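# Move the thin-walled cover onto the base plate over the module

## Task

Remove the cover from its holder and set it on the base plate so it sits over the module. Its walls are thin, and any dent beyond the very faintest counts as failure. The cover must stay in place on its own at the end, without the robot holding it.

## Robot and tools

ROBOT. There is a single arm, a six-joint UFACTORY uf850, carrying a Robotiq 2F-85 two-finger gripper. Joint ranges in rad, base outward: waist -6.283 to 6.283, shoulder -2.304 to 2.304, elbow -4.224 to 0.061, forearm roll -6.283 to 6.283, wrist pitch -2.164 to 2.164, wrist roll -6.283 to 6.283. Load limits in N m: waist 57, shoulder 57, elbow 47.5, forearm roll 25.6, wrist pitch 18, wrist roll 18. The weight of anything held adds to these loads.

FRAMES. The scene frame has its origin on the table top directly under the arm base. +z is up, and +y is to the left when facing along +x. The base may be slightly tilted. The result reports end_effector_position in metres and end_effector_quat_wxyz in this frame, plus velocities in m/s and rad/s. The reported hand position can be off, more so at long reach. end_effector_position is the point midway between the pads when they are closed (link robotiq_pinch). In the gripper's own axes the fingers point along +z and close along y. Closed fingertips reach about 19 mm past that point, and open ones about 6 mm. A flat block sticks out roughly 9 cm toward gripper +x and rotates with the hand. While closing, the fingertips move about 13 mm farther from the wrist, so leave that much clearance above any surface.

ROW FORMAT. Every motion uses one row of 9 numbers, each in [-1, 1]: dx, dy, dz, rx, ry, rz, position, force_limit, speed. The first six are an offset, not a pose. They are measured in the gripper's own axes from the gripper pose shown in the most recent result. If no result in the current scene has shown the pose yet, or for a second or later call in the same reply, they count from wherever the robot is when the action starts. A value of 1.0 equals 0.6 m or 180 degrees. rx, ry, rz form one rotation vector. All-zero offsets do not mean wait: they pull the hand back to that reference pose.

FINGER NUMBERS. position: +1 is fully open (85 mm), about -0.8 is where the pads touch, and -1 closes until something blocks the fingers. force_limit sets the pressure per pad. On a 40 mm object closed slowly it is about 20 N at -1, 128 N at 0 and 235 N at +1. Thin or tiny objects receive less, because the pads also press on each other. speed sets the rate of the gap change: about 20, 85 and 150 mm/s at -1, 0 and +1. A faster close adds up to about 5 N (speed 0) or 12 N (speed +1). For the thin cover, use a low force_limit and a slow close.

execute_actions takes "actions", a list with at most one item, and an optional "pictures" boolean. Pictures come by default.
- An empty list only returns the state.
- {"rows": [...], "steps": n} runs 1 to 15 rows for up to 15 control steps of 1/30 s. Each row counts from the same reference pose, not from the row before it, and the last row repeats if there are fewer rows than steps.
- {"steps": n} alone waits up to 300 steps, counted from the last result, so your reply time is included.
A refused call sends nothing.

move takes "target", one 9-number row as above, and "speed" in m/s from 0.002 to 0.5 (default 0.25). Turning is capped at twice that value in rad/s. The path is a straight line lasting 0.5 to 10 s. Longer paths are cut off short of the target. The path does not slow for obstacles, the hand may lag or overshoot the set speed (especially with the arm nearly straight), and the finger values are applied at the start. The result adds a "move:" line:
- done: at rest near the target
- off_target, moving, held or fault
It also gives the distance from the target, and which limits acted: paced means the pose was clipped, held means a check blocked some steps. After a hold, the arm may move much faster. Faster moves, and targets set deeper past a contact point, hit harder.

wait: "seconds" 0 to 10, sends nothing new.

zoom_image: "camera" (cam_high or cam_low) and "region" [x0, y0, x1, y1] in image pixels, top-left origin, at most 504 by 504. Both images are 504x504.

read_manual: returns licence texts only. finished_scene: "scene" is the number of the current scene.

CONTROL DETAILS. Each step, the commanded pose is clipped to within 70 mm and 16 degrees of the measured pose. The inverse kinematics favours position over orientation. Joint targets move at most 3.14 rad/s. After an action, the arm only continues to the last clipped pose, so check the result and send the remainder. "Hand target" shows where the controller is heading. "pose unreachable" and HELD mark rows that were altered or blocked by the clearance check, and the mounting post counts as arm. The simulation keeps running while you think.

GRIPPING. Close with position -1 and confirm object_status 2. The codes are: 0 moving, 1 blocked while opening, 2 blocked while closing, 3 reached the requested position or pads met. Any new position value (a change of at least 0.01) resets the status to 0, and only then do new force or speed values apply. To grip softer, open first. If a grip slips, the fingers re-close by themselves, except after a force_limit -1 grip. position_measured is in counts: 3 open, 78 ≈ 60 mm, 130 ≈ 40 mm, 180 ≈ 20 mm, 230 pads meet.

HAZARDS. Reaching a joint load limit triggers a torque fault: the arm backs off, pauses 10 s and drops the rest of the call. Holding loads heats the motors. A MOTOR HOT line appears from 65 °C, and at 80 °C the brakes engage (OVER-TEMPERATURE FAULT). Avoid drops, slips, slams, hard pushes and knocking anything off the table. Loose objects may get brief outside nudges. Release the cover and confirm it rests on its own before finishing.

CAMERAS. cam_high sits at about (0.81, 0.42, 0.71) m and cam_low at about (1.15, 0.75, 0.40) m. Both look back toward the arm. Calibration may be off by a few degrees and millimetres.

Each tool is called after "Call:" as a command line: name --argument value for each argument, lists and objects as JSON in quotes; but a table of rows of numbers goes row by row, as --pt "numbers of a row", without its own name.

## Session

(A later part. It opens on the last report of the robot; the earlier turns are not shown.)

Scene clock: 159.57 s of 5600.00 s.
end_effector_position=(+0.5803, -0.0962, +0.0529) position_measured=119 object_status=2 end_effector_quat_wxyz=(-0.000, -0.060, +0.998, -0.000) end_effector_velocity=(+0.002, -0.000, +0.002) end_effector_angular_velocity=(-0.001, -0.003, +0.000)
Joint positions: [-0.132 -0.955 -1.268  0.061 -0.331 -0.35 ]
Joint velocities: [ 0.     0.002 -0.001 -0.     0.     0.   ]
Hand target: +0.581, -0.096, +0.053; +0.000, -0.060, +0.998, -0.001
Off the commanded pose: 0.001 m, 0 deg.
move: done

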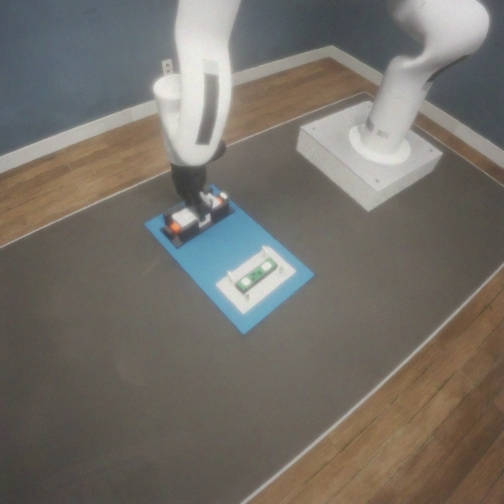

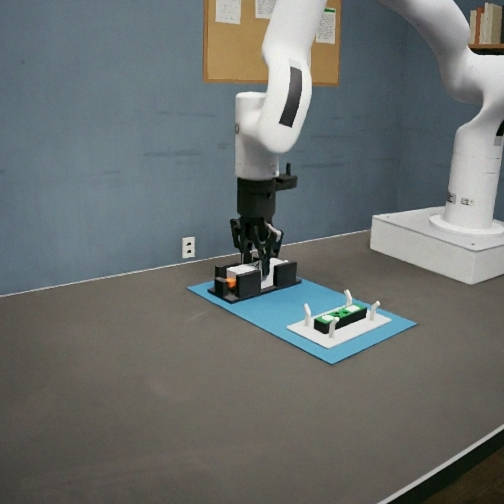

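Call:
move --target '[0,0,0,0,0,0,-1,-0.82,-1]' --speed 0.03

Call:
move --target '[0,0,-0.006,0,0,0,-1,-0.82,-1]' --speed 0.005

Call:
zoom_image --camera "cam_low" --region '[200, 210, 310, 310]'

Scene clock: 186.10 s of 5600.00 s.
end_effector_position=(+0.5807, -0.0962, +0.0531) position_measured=123 object_status=2 end_effector_quat_wxyz=(+0.000, -0.060, +0.998, -0.000) end_effector_velocity=(-0.000, -0.000, +0.001) end_effector_angular_velocity=(-0.000, -0.000, +0.001)
Joint positions: [-0.132 -0.955 -1.268  0.061 -0.33  -0.35 ]
Joint velocities: [-0.     0.002  0.002 -0.001  0.     0.   ]
Hand target: +0.580, -0.096, +0.053; -0.000, -0.060, +0.998, -0.000
Off the commanded pose: 0.000 m, 0 deg.
After step 90, 22.83 s passed at rest.
move: done

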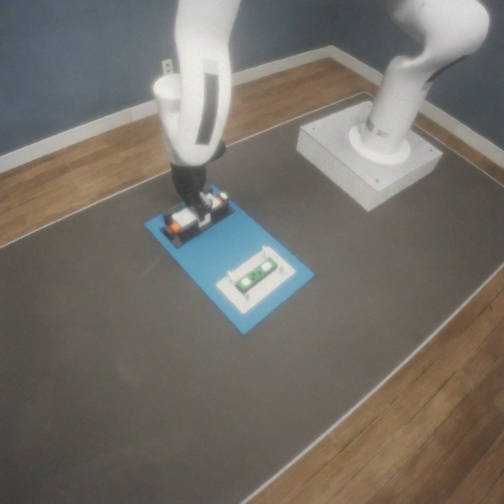

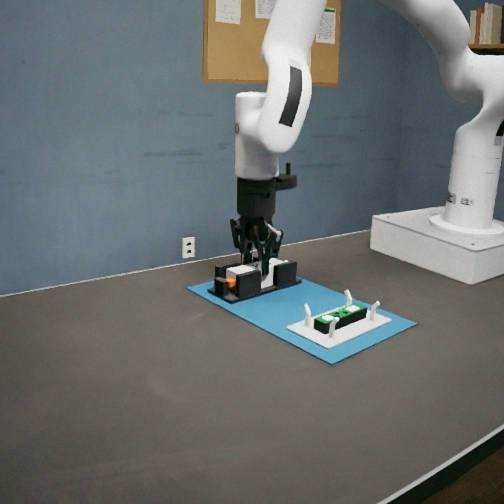

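Scene clock: 187.03 s of 5600.00 s.
end_effector_position=(+0.5805, -0.0962, +0.0566) position_measured=123 object_status=2 end_effector_quat_wxyz=(-0.000, -0.060, +0.998, -0.000) end_effector_velocity=(+0.001, -0.000, +0.001) end_effector_angular_velocity=(-0.000, -0.003, -0.001)
Joint positions: [-0.132 -0.948 -1.266  0.06  -0.335 -0.35 ]
Joint velocities: [ 0.     0.001 -0.001  0.001  0.     0.   ]
Hand target: +0.581, -0.096, +0.057; +0.000, -0.060, +0.998, -0.000
Off the commanded pose: 0.000 m, 0 deg.
move: done

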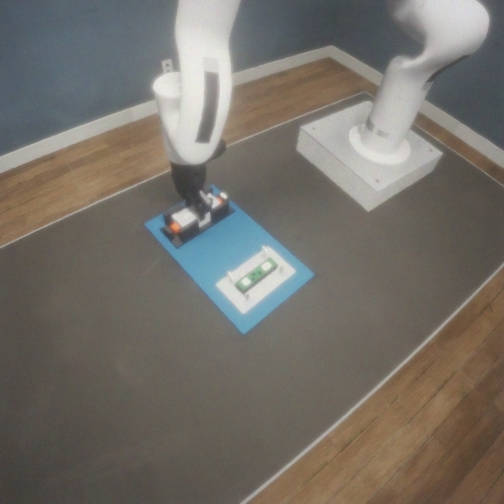

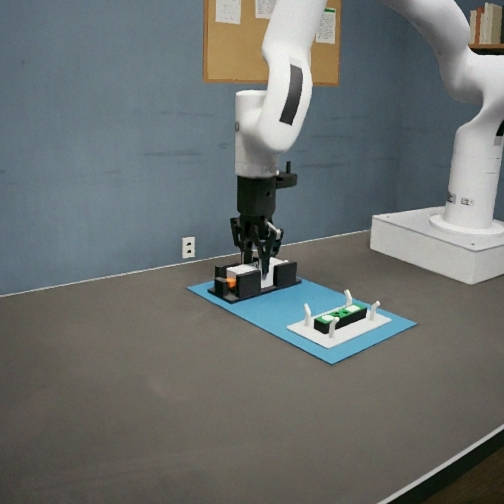

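Region (200, 210, 310, 310) of cam_low's 504x504 image, scaled by 4.582, with more detail than that image has; it fills the top 458 rows of this view, and the rest is white.

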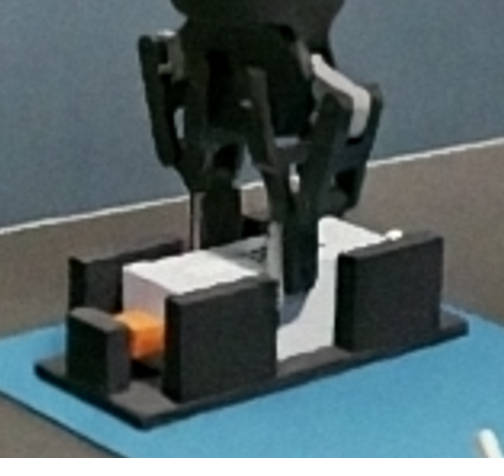

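Call:
zoom_image --camera "cam_low" --region '[235, 245, 290, 295]'

Call:
zoom_image --camera "cam_high" --region '[160, 170, 240, 250]'

Region (235, 245, 290, 295) of cam_low's 504x504 image, scaled by 9.164, with more detail than that image has; it fills the top 458 rows of this view, and the rest is white.

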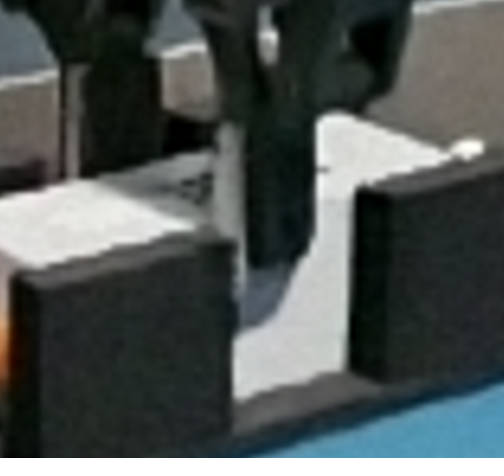

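Region (160, 170, 240, 250) of cam_high's 504x504 image, scaled by 6.300, with more detail than that image has.

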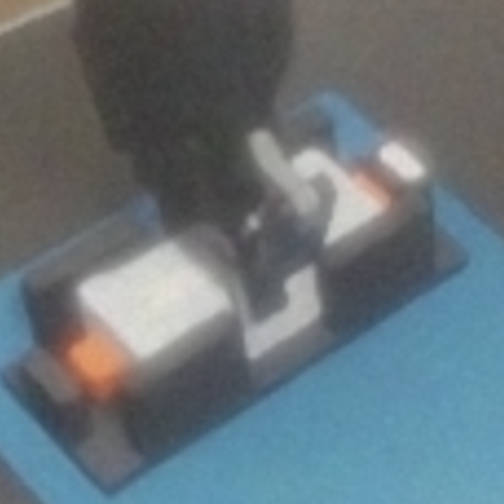

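Call:
move --target '[0,0,0,0,0,0,0.25,-1,-1]' --speed 0.03

Call:
zoom_image --camera "cam_low" --region '[235, 245, 290, 295]'

Call:
move --target '[0.003,0,0.026,0,0,0,0.25,-1,-1]' --speed 0.03

Call:
move --target '[0,0,0,0,0,0,-1,-1,-1]' --speed 0.03

Call:
zoom_image --camera "cam_low" --region '[200, 210, 310, 310]'

Scene clock: 224.80 s of 5600.00 s.
end_effector_position=(+0.5806, -0.0960, +0.0566) position_measured=98 object_status=0 end_effector_quat_wxyz=(-0.000, -0.060, +0.998, -0.000) end_effector_velocity=(-0.001, -0.001, -0.002) end_effector_angular_velocity=(+0.001, +0.001, -0.004)
Joint positions: [-0.132 -0.948 -1.266  0.06  -0.335 -0.35 ]
Joint velocities: [-0.002 -0.002  0.001  0.001  0.002  0.001]
Hand target: +0.581, -0.096, +0.057; -0.000, -0.060, +0.998, -0.000
Off the commanded pose: 0.000 m, 0 deg.
After step 90, 34.00 s passed at rest.
move: done

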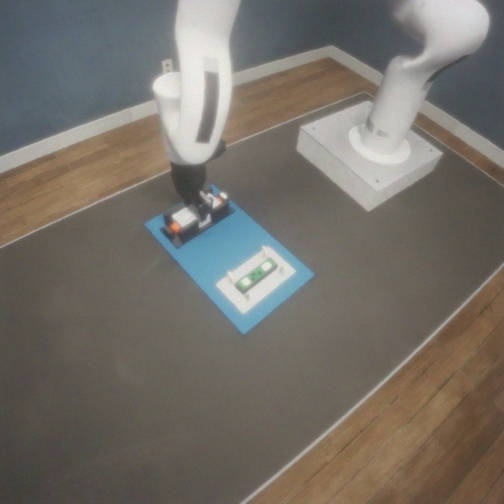

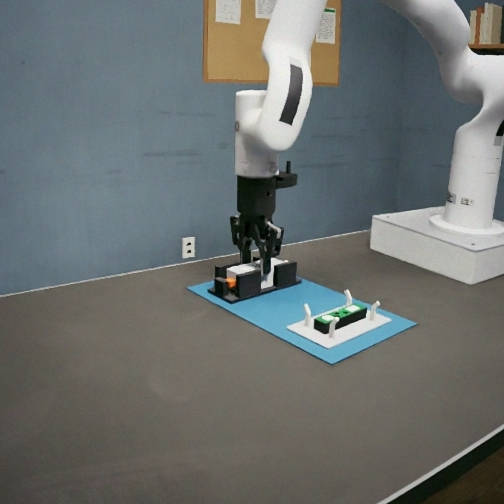

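Region (235, 245, 290, 295) of cam_low's 504x504 image, scaled by 9.164, with more detail than that image has; it fills the top 458 rows of this view, and the rest is white.

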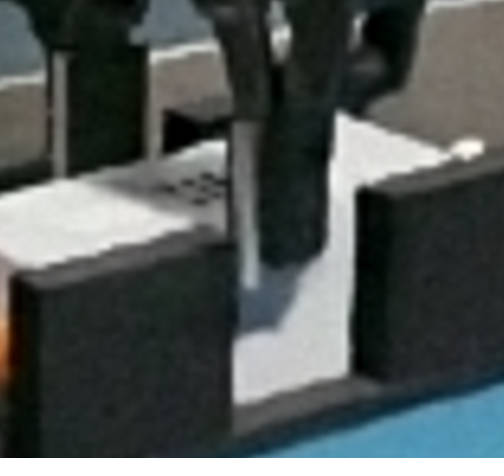

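Scene clock: 225.60 s of 5600.00 s.
end_effector_position=(+0.5789, -0.0963, +0.0411) position_measured=98 object_status=3 end_effector_quat_wxyz=(-0.000, -0.060, +0.998, -0.000) end_effector_velocity=(+0.000, -0.000, -0.001) end_effector_angular_velocity=(-0.000, -0.001, -0.000)
Joint positions: [-0.132 -0.976 -1.271  0.065 -0.312 -0.355]
Joint velocities: [-0.    -0.002 -0.002  0.001  0.001 -0.   ]
Hand target: +0.579, -0.096, +0.041; -0.000, -0.060, +0.998, -0.000
Off the commanded pose: 0.000 m, 0 deg.
move: done

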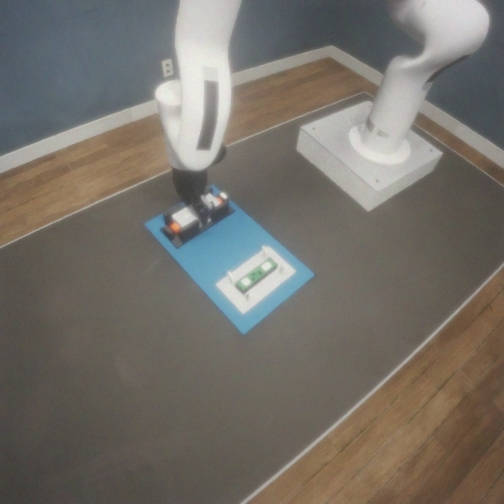

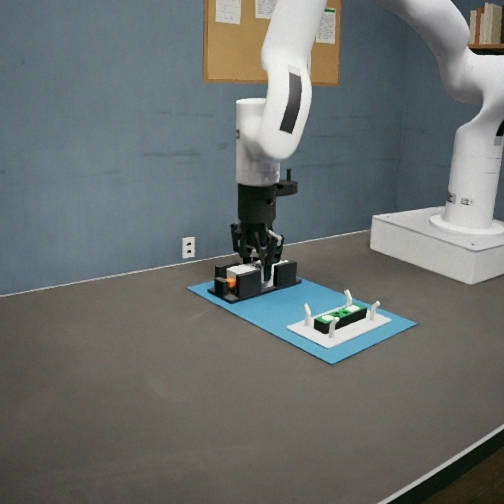

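Scene clock: 226.20 s of 5600.00 s.
end_effector_position=(+0.5793, -0.0966, +0.0415) position_measured=115 object_status=0 end_effector_quat_wxyz=(+0.000, -0.060, +0.998, -0.001) end_effector_velocity=(+0.000, +0.000, +0.000) end_effector_angular_velocity=(-0.000, -0.001, +0.001)
Joint positions: [-0.133 -0.976 -1.272  0.065 -0.312 -0.354]
Joint velocities: [ 0.001  0.001  0.    -0.     0.    -0.   ]
Hand target: +0.579, -0.096, +0.041; -0.000, -0.060, +0.998, -0.000
Off the commanded pose: 0.001 m, 0 deg.
move: done

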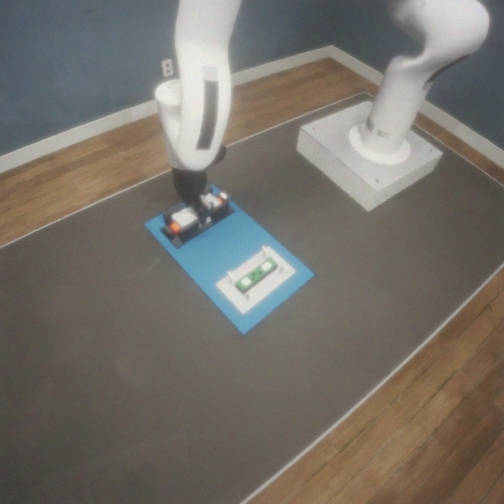

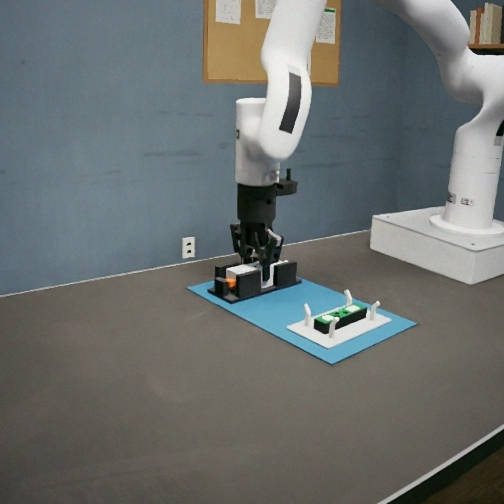

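Region (200, 210, 310, 310) of cam_low's 504x504 image, scaled by 4.582, with more detail than that image has; it fills the top 458 rows of this view, and the rest is white.

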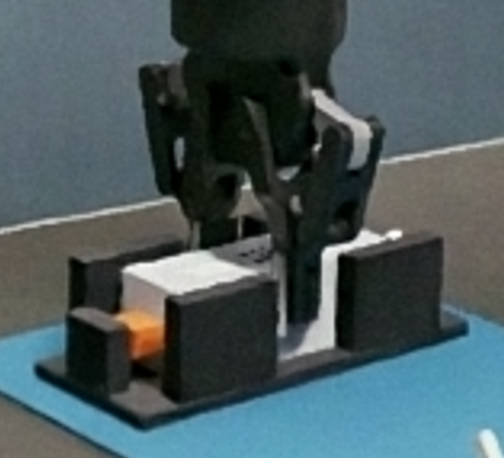

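Call:
move --target '[0,-0.001,0,0,0,0,-0.98,-0.75,-1]' --speed 0.03

Call:
move --target '[0,0,-0.007,0,0,0,-0.98,-0.75,-1]' --speed 0.005

Call:
zoom_image --camera "cam_low" --region '[200, 210, 310, 310]'

Scene clock: 236.17 s of 5600.00 s.
end_effector_position=(+0.5792, -0.0969, +0.0416) position_measured=123 object_status=2 end_effector_quat_wxyz=(+0.000, -0.060, +0.998, -0.000) end_effector_velocity=(+0.000, -0.001, -0.000) end_effector_angular_velocity=(-0.001, -0.001, +0.001)
Joint positions: [-0.133 -0.976 -1.272  0.065 -0.313 -0.355]
Joint velocities: [-0.001 -0.    -0.    -0.002  0.001 -0.   ]
Hand target: +0.579, -0.097, +0.042; +0.000, -0.060, +0.998, -0.001
Off the commanded pose: 0.000 m, 0 deg.
After step 90, 6.27 s passed at rest.
move: done

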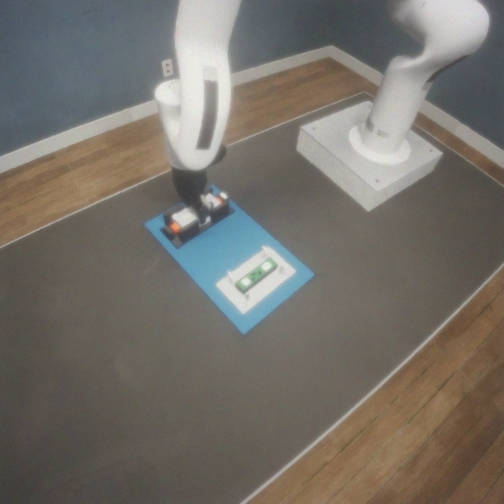

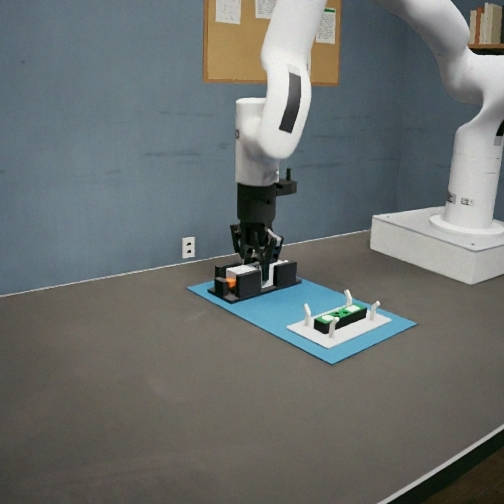

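Scene clock: 237.23 s of 5600.00 s.
end_effector_position=(+0.5786, -0.0968, +0.0455) position_measured=124 object_status=2 end_effector_quat_wxyz=(-0.001, -0.060, +0.998, -0.000) end_effector_velocity=(+0.001, -0.000, +0.001) end_effector_angular_velocity=(-0.000, -0.002, +0.001)
Joint positions: [-0.134 -0.968 -1.269  0.064 -0.319 -0.354]
Joint velocities: [ 0.     0.001 -0.001 -0.     0.    -0.   ]
Hand target: +0.579, -0.097, +0.046; +0.000, -0.060, +0.998, -0.000
Off the commanded pose: 0.001 m, 0 deg.
move: done

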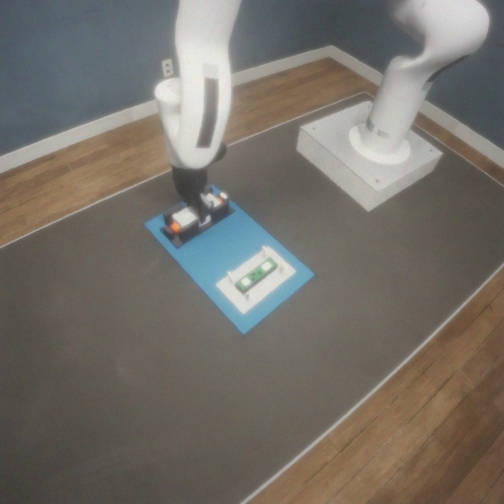

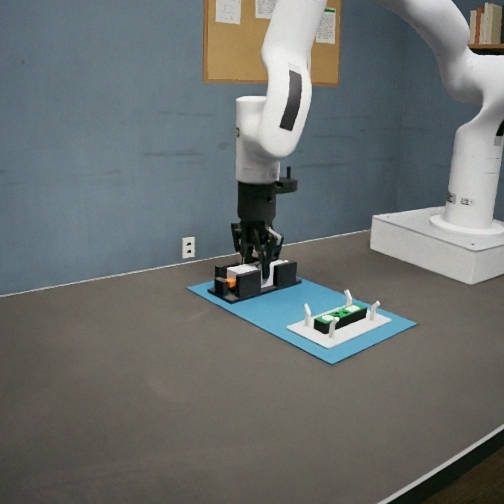

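Region (200, 210, 310, 310) of cam_low's 504x504 image, scaled by 4.582, with more detail than that image has; it fills the top 458 rows of this view, and the rest is white.

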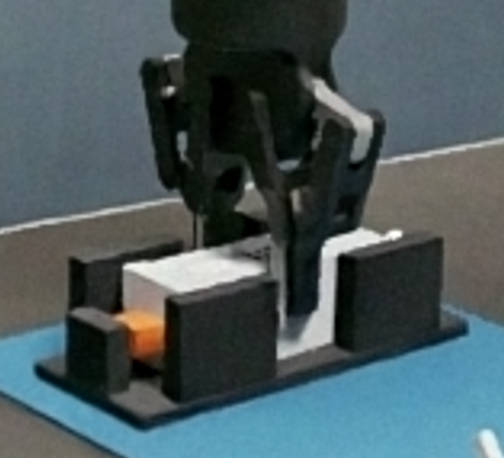

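Call:
move --target '[0,0,-0.008,0,0,0,-0.98,-0.75,-1]' --speed 0.005

Call:
zoom_image --camera "cam_low" --region '[200, 210, 310, 310]'

Scene clock: 243.50 s of 5600.00 s.
end_effector_position=(+0.5788, -0.0969, +0.0503) position_measured=124 object_status=2 end_effector_quat_wxyz=(-0.000, -0.060, +0.998, -0.000) end_effector_velocity=(+0.000, +0.000, +0.001) end_effector_angular_velocity=(+0.000, -0.001, -0.001)
Joint positions: [-0.134 -0.958 -1.265  0.062 -0.325 -0.353]
Joint velocities: [-0.     0.001  0.     0.001 -0.     0.   ]
Hand target: +0.579, -0.097, +0.050; -0.001, -0.060, +0.998, -0.000
Off the commanded pose: 0.000 m, 0 deg.
After step 90, 2.13 s passed at rest.
move: done

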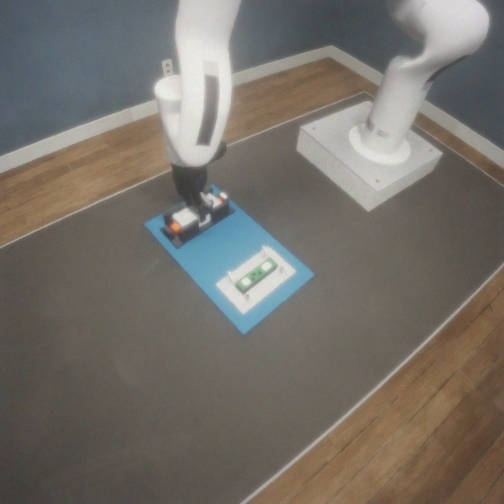

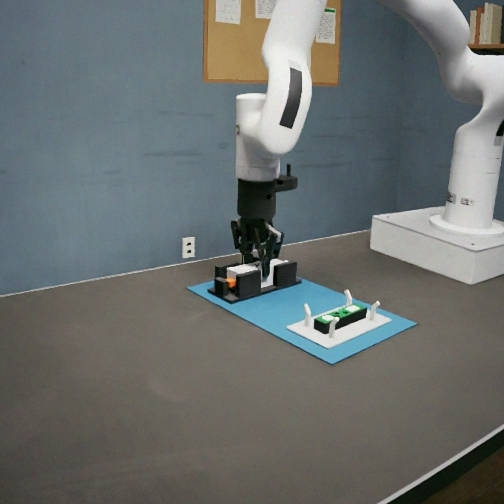

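Region (200, 210, 310, 310) of cam_low's 504x504 image, scaled by 4.582, with more detail than that image has; it fills the top 458 rows of this view, and the rest is white.

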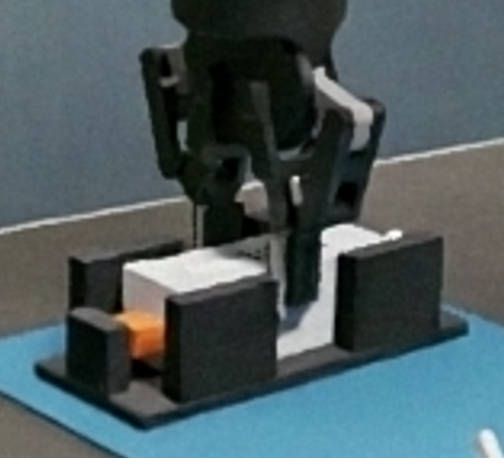

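Call:
move --target '[0,0,0,0,0,0,0.2,-1,-1]' --speed 0.03

Call:
move --target '[0,0,0.013,0,0,0,0.2,-1,-1]' --speed 0.03

Call:
move --target '[0,0,0,0,0,0,-1,-0.67,-1]' --speed 0.03

Call:
move --target '[0,0,-0.012,0,0,0,-1,-0.67,-1]' --speed 0.005

Call:
zoom_image --camera "cam_low" --region '[200, 210, 310, 310]'

Scene clock: 250.70 s of 5600.00 s.
end_effector_position=(+0.5788, -0.0967, +0.0504) position_measured=104 object_status=0 end_effector_quat_wxyz=(-0.000, -0.060, +0.998, -0.000) end_effector_velocity=(-0.001, -0.001, -0.001) end_effector_angular_velocity=(-0.000, +0.000, -0.002)
Joint positions: [-0.134 -0.958 -1.265  0.062 -0.325 -0.353]
Joint velocities: [-0.002 -0.002  0.001 -0.001  0.003  0.001]
Hand target: +0.579, -0.097, +0.050; -0.000, -0.060, +0.998, -0.000
Off the commanded pose: 0.000 m, 0 deg.
After step 90, 3.50 s passed at rest.
move: done

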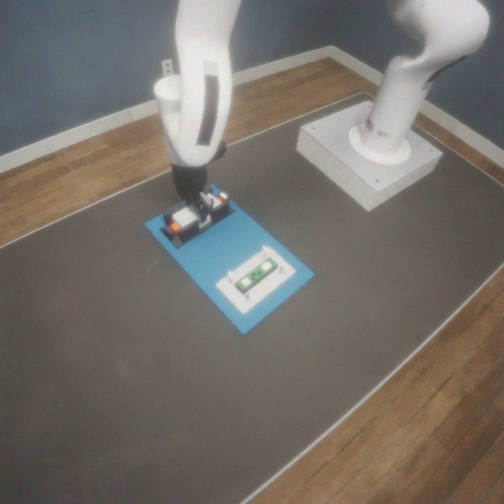

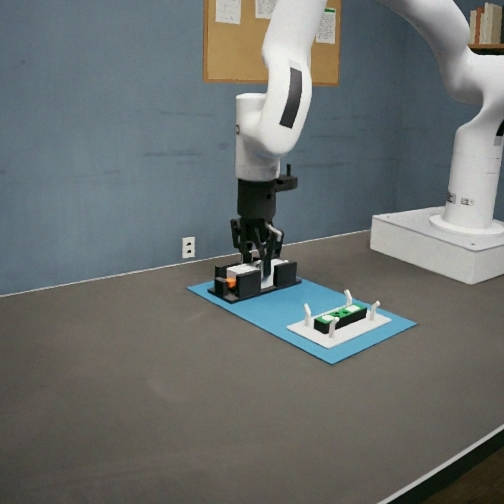

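Scene clock: 251.40 s of 5600.00 s.
end_effector_position=(+0.5788, -0.0967, +0.0427) position_measured=104 object_status=3 end_effector_quat_wxyz=(-0.000, -0.060, +0.998, -0.000) end_effector_velocity=(+0.001, -0.000, +0.000) end_effector_angular_velocity=(-0.000, -0.003, -0.001)
Joint positions: [-0.133 -0.974 -1.271  0.064 -0.315 -0.355]
Joint velocities: [-0.     0.    -0.001  0.001  0.002 -0.   ]
Hand target: +0.579, -0.097, +0.043; -0.000, -0.060, +0.998, -0.000
Off the commanded pose: 0.000 m, 0 deg.
move: done

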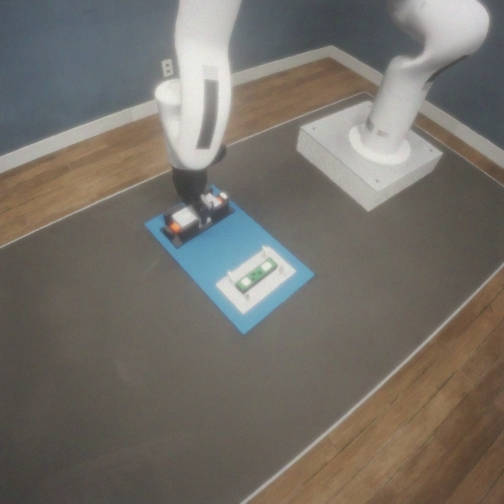

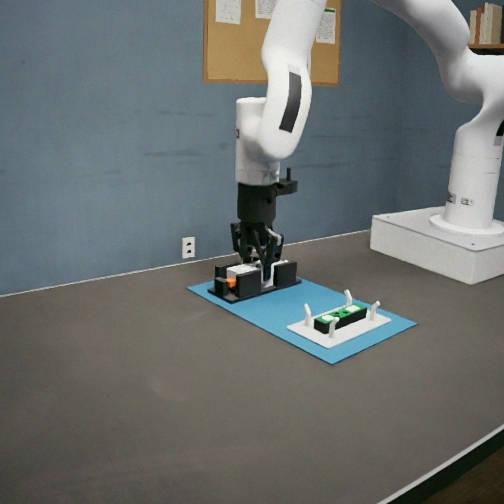

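Scene clock: 252.17 s of 5600.00 s.
end_effector_position=(+0.5793, -0.0968, +0.0432) position_measured=126 object_status=2 end_effector_quat_wxyz=(-0.000, -0.060, +0.998, -0.000) end_effector_velocity=(-0.001, +0.000, -0.001) end_effector_angular_velocity=(+0.001, +0.001, -0.001)
Joint positions: [-0.133 -0.973 -1.272  0.064 -0.316 -0.355]
Joint velocities: [ 0.    -0.001  0.001  0.002  0.001  0.   ]
Hand target: +0.579, -0.097, +0.043; -0.000, -0.060, +0.998, -0.000
Off the commanded pose: 0.001 m, 0 deg.
move: done

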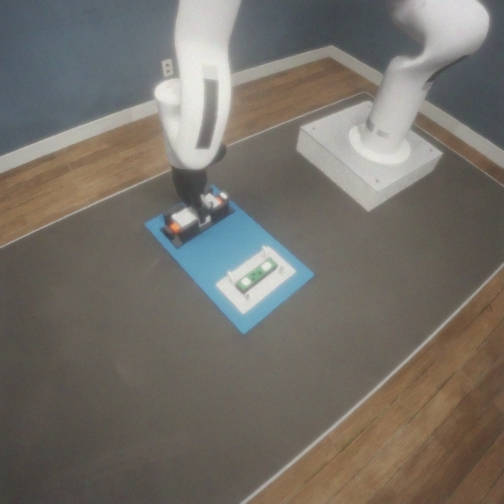

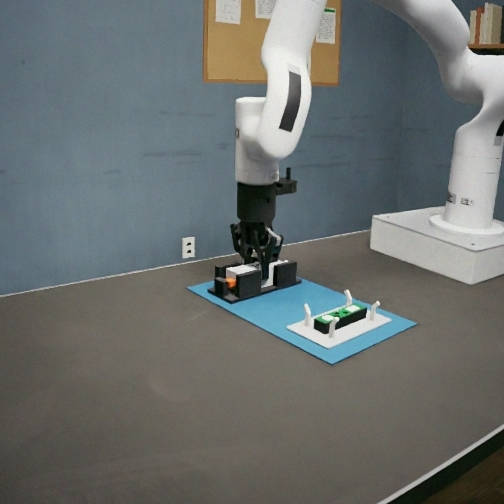

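Scene clock: 253.83 s of 5600.00 s.
end_effector_position=(+0.5791, -0.0968, +0.0503) position_measured=126 object_status=2 end_effector_quat_wxyz=(-0.000, -0.060, +0.998, -0.000) end_effector_velocity=(+0.000, +0.000, +0.000) end_effector_angular_velocity=(+0.000, -0.001, -0.001)
Joint positions: [-0.134 -0.958 -1.266  0.063 -0.325 -0.353]
Joint velocities: [-0.     0.001  0.     0.001  0.001  0.   ]
Hand target: +0.579, -0.097, +0.050; -0.000, -0.060, +0.998, -0.000
Off the commanded pose: 0.000 m, 0 deg.
move: done

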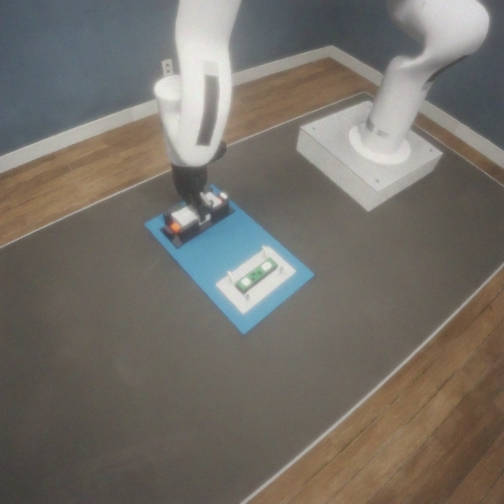

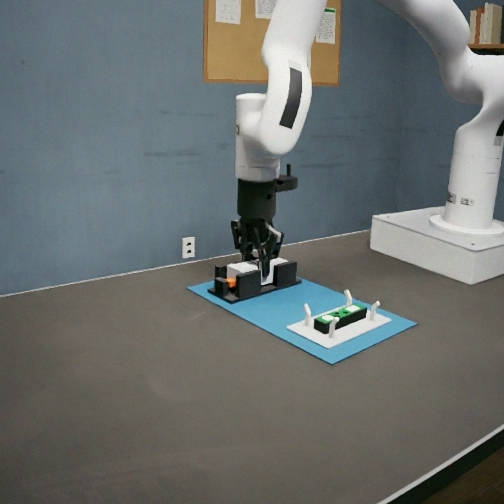

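Region (200, 210, 310, 310) of cam_low's 504x504 image, scaled by 4.582, with more detail than that image has; it fills the top 458 rows of this view, and the rest is white.

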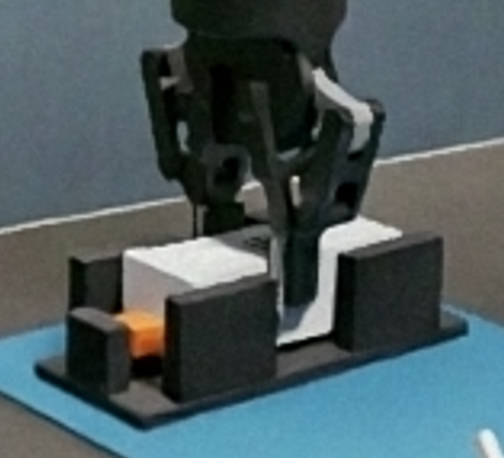

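It's lifting now. Continue slowly.

Call:
move --target '[0,0,-0.05,0,0,0,-1,-0.67,-1]' --speed 0.006

Call:
zoom_image --camera "cam_low" --region '[200, 210, 310, 310]'

Scene clock: 262.73 s of 5600.00 s.
end_effector_position=(+0.5791, -0.0968, +0.0803) position_measured=127 object_status=2 end_effector_quat_wxyz=(-0.000, -0.060, +0.998, -0.000) end_effector_velocity=(-0.000, -0.000, -0.000) end_effector_angular_velocity=(-0.000, +0.001, +0.001)
Joint positions: [-0.135 -0.899 -1.247  0.056 -0.366 -0.347]
Joint velocities: [ 0.    -0.001 -0.    -0.001 -0.     0.   ]
Hand target: +0.579, -0.097, +0.080; -0.000, -0.060, +0.998, -0.000
Off the commanded pose: 0.000 m, 0 deg.
After step 90, 0.70 s passed at rest.
move: done

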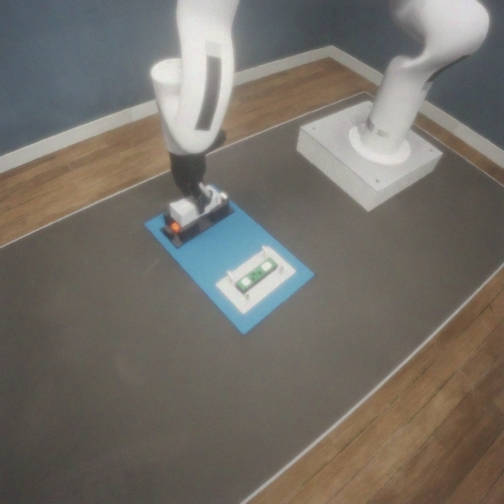

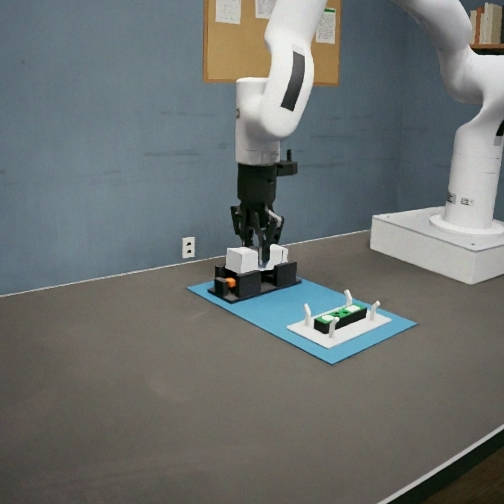

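Region (200, 210, 310, 310) of cam_low's 504x504 image, scaled by 4.582, with more detail than that image has; it fills the top 458 rows of this view, and the rest is white.

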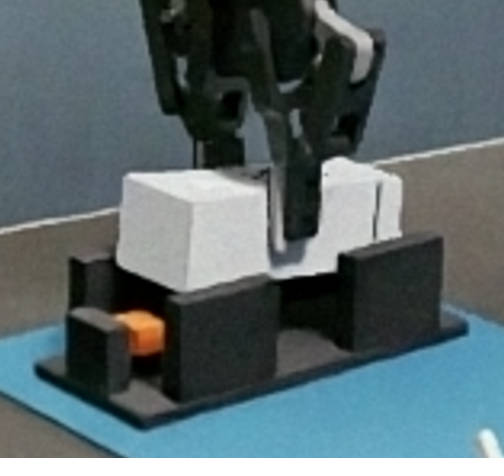

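Call:
move --target '[0,0,-0.05,0,0,0,-1,-0.67,-1]' --speed 0.015

Call:
zoom_image --camera "cam_low" --region '[200, 210, 310, 310]'

Call:
zoom_image --camera "cam_low" --region '[280, 280, 400, 355]'

Call:
zoom_image --camera "cam_high" --region '[210, 240, 300, 320]'

Scene clock: 274.43 s of 5600.00 s.
end_effector_position=(+0.5791, -0.0967, +0.1102) position_measured=127 object_status=2 end_effector_quat_wxyz=(-0.000, -0.060, +0.998, -0.000) end_effector_velocity=(-0.001, +0.000, -0.001) end_effector_angular_velocity=(+0.001, +0.003, -0.000)
Joint positions: [-0.136 -0.841 -1.233  0.05  -0.409 -0.342]
Joint velocities: [ 0.    -0.     0.001  0.    -0.002  0.   ]
Hand target: +0.579, -0.097, +0.110; -0.000, -0.060, +0.998, -0.000
Off the commanded pose: 0.000 m, 0 deg.
After step 90, 6.47 s passed at rest.
move: done

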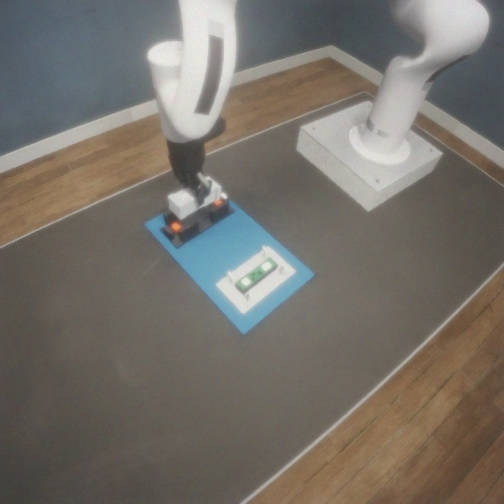

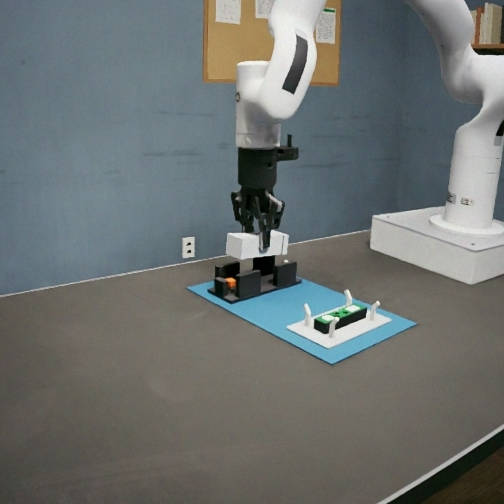

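Region (200, 210, 310, 310) of cam_low's 504x504 image, scaled by 4.582, with more detail than that image has; it fills the top 458 rows of this view, and the rest is white.

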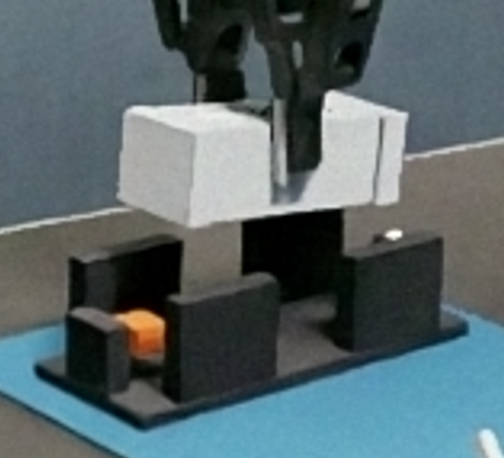

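Region (280, 280, 400, 355) of cam_low's 504x504 image, scaled by 4.200, with more detail than that image has; it fills the top 315 rows of this view, and the rest is white.

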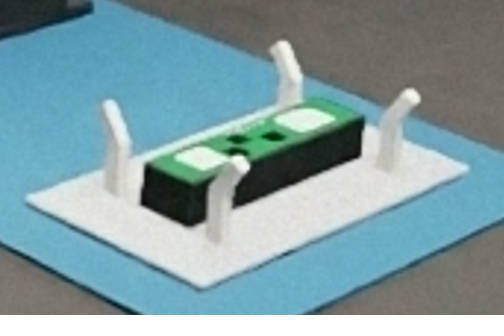

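Region (210, 240, 300, 320) of cam_high's 504x504 image, scaled by 5.600, with more detail than that image has.

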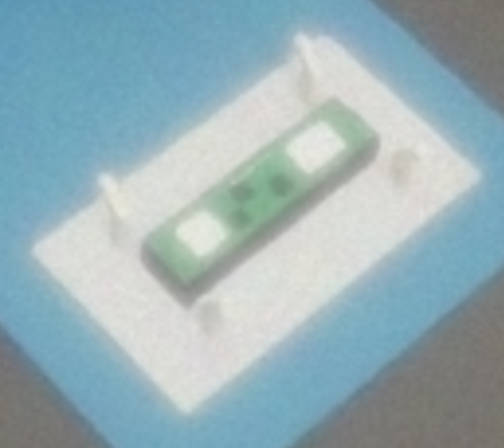

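Call:
move --target '[0,0.387,0.015,0,0.025,0,-1,-0.67,-1]' --speed 0.12

Call:
zoom_image --camera "cam_low" --region '[280, 245, 400, 355]'

Call:
zoom_image --camera "cam_high" --region '[205, 220, 305, 320]'

Scene clock: 297.83 s of 5600.00 s.
end_effector_position=(+0.5513, +0.1336, +0.1011) position_measured=127 object_status=2 end_effector_quat_wxyz=(-0.039, -0.060, +0.997, -0.003) end_effector_velocity=(-0.000, +0.002, +0.000) end_effector_angular_velocity=(+0.000, +0.000, -0.001)
Joint positions: [ 0.261 -0.847 -1.23   0.073 -0.47   0.034]
Joint velocities: [ 0.003 -0.001 -0.001  0.001 -0.001  0.003]
Hand target: +0.551, +0.134, +0.101; -0.039, -0.060, +0.997, -0.003
Off the commanded pose: 0.000 m, 0 deg.
After step 90, 18.10 s passed at rest.
move: done

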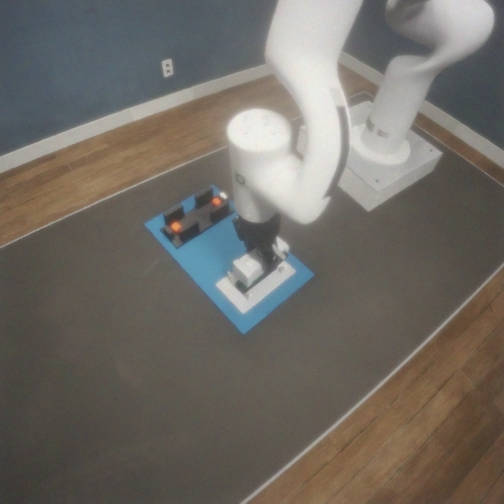

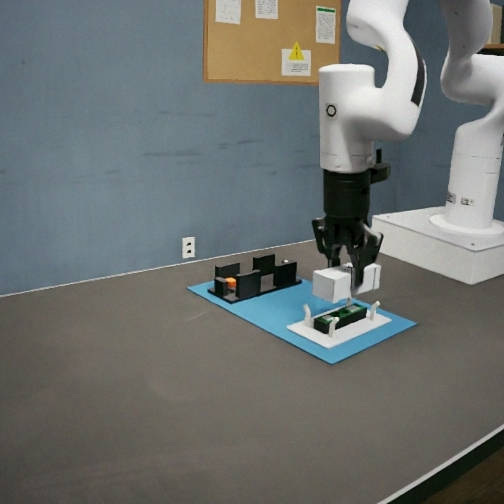

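Region (280, 245, 400, 355) of cam_low's 504x504 image, scaled by 4.200, with more detail than that image has; it fills the top 462 rows of this view, and the rest is white.

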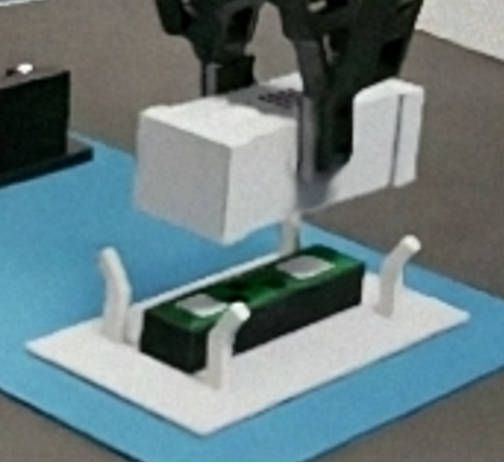

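Region (205, 220, 305, 320) of cam_high's 504x504 image, scaled by 5.040, with more detail than that image has.

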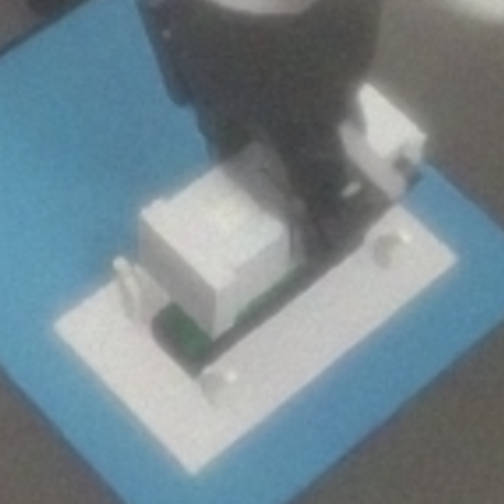

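Call:
move --target '[-0.0099,-0.008,0.03,0,0,0,-1,-0.67,-1]' --speed 0.03

Call:
zoom_image --camera "cam_low" --region '[280, 245, 400, 355]'

Call:
zoom_image --camera "cam_high" --region '[205, 220, 305, 320]'

Scene clock: 327.87 s of 5600.00 s.
end_effector_position=(+0.5564, +0.1294, +0.0828) position_measured=127 object_status=2 end_effector_quat_wxyz=(-0.039, -0.060, +0.997, -0.003) end_effector_velocity=(+0.001, +0.000, +0.000) end_effector_angular_velocity=(+0.000, -0.003, +0.001)
Joint positions: [ 0.253 -0.889 -1.252  0.074 -0.45   0.024]
Joint velocities: [-0.    -0.001 -0.002 -0.001  0.001 -0.001]
Hand target: +0.556, +0.129, +0.083; -0.039, -0.060, +0.997, -0.003
Off the commanded pose: 0.000 m, 0 deg.
After step 90, 26.13 s passed at rest.
move: done

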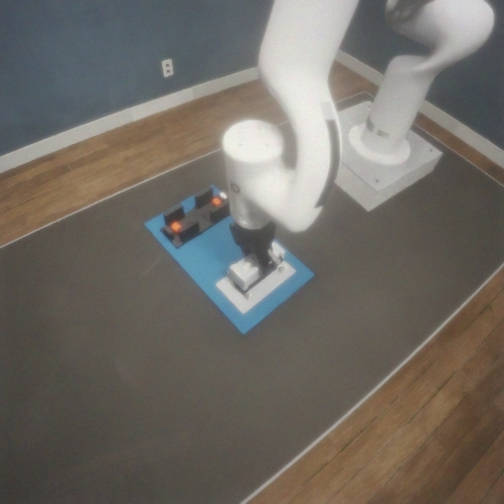

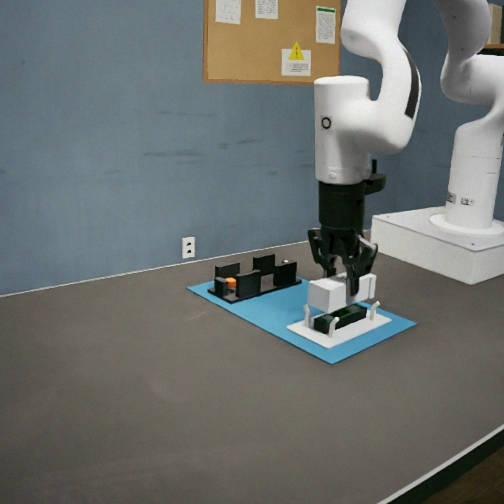

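Region (280, 245, 400, 355) of cam_low's 504x504 image, scaled by 4.200, with more detail than that image has; it fills the top 462 rows of this view, and the rest is white.

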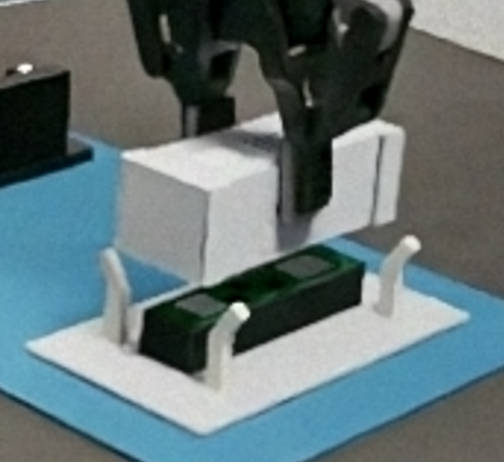

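Region (205, 220, 305, 320) of cam_high's 504x504 image, scaled by 5.040, with more detail than that image has.

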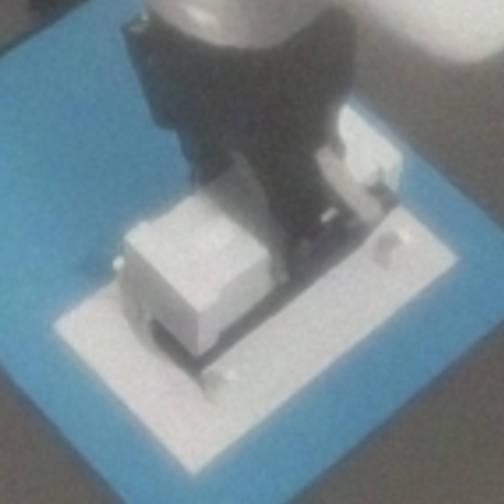

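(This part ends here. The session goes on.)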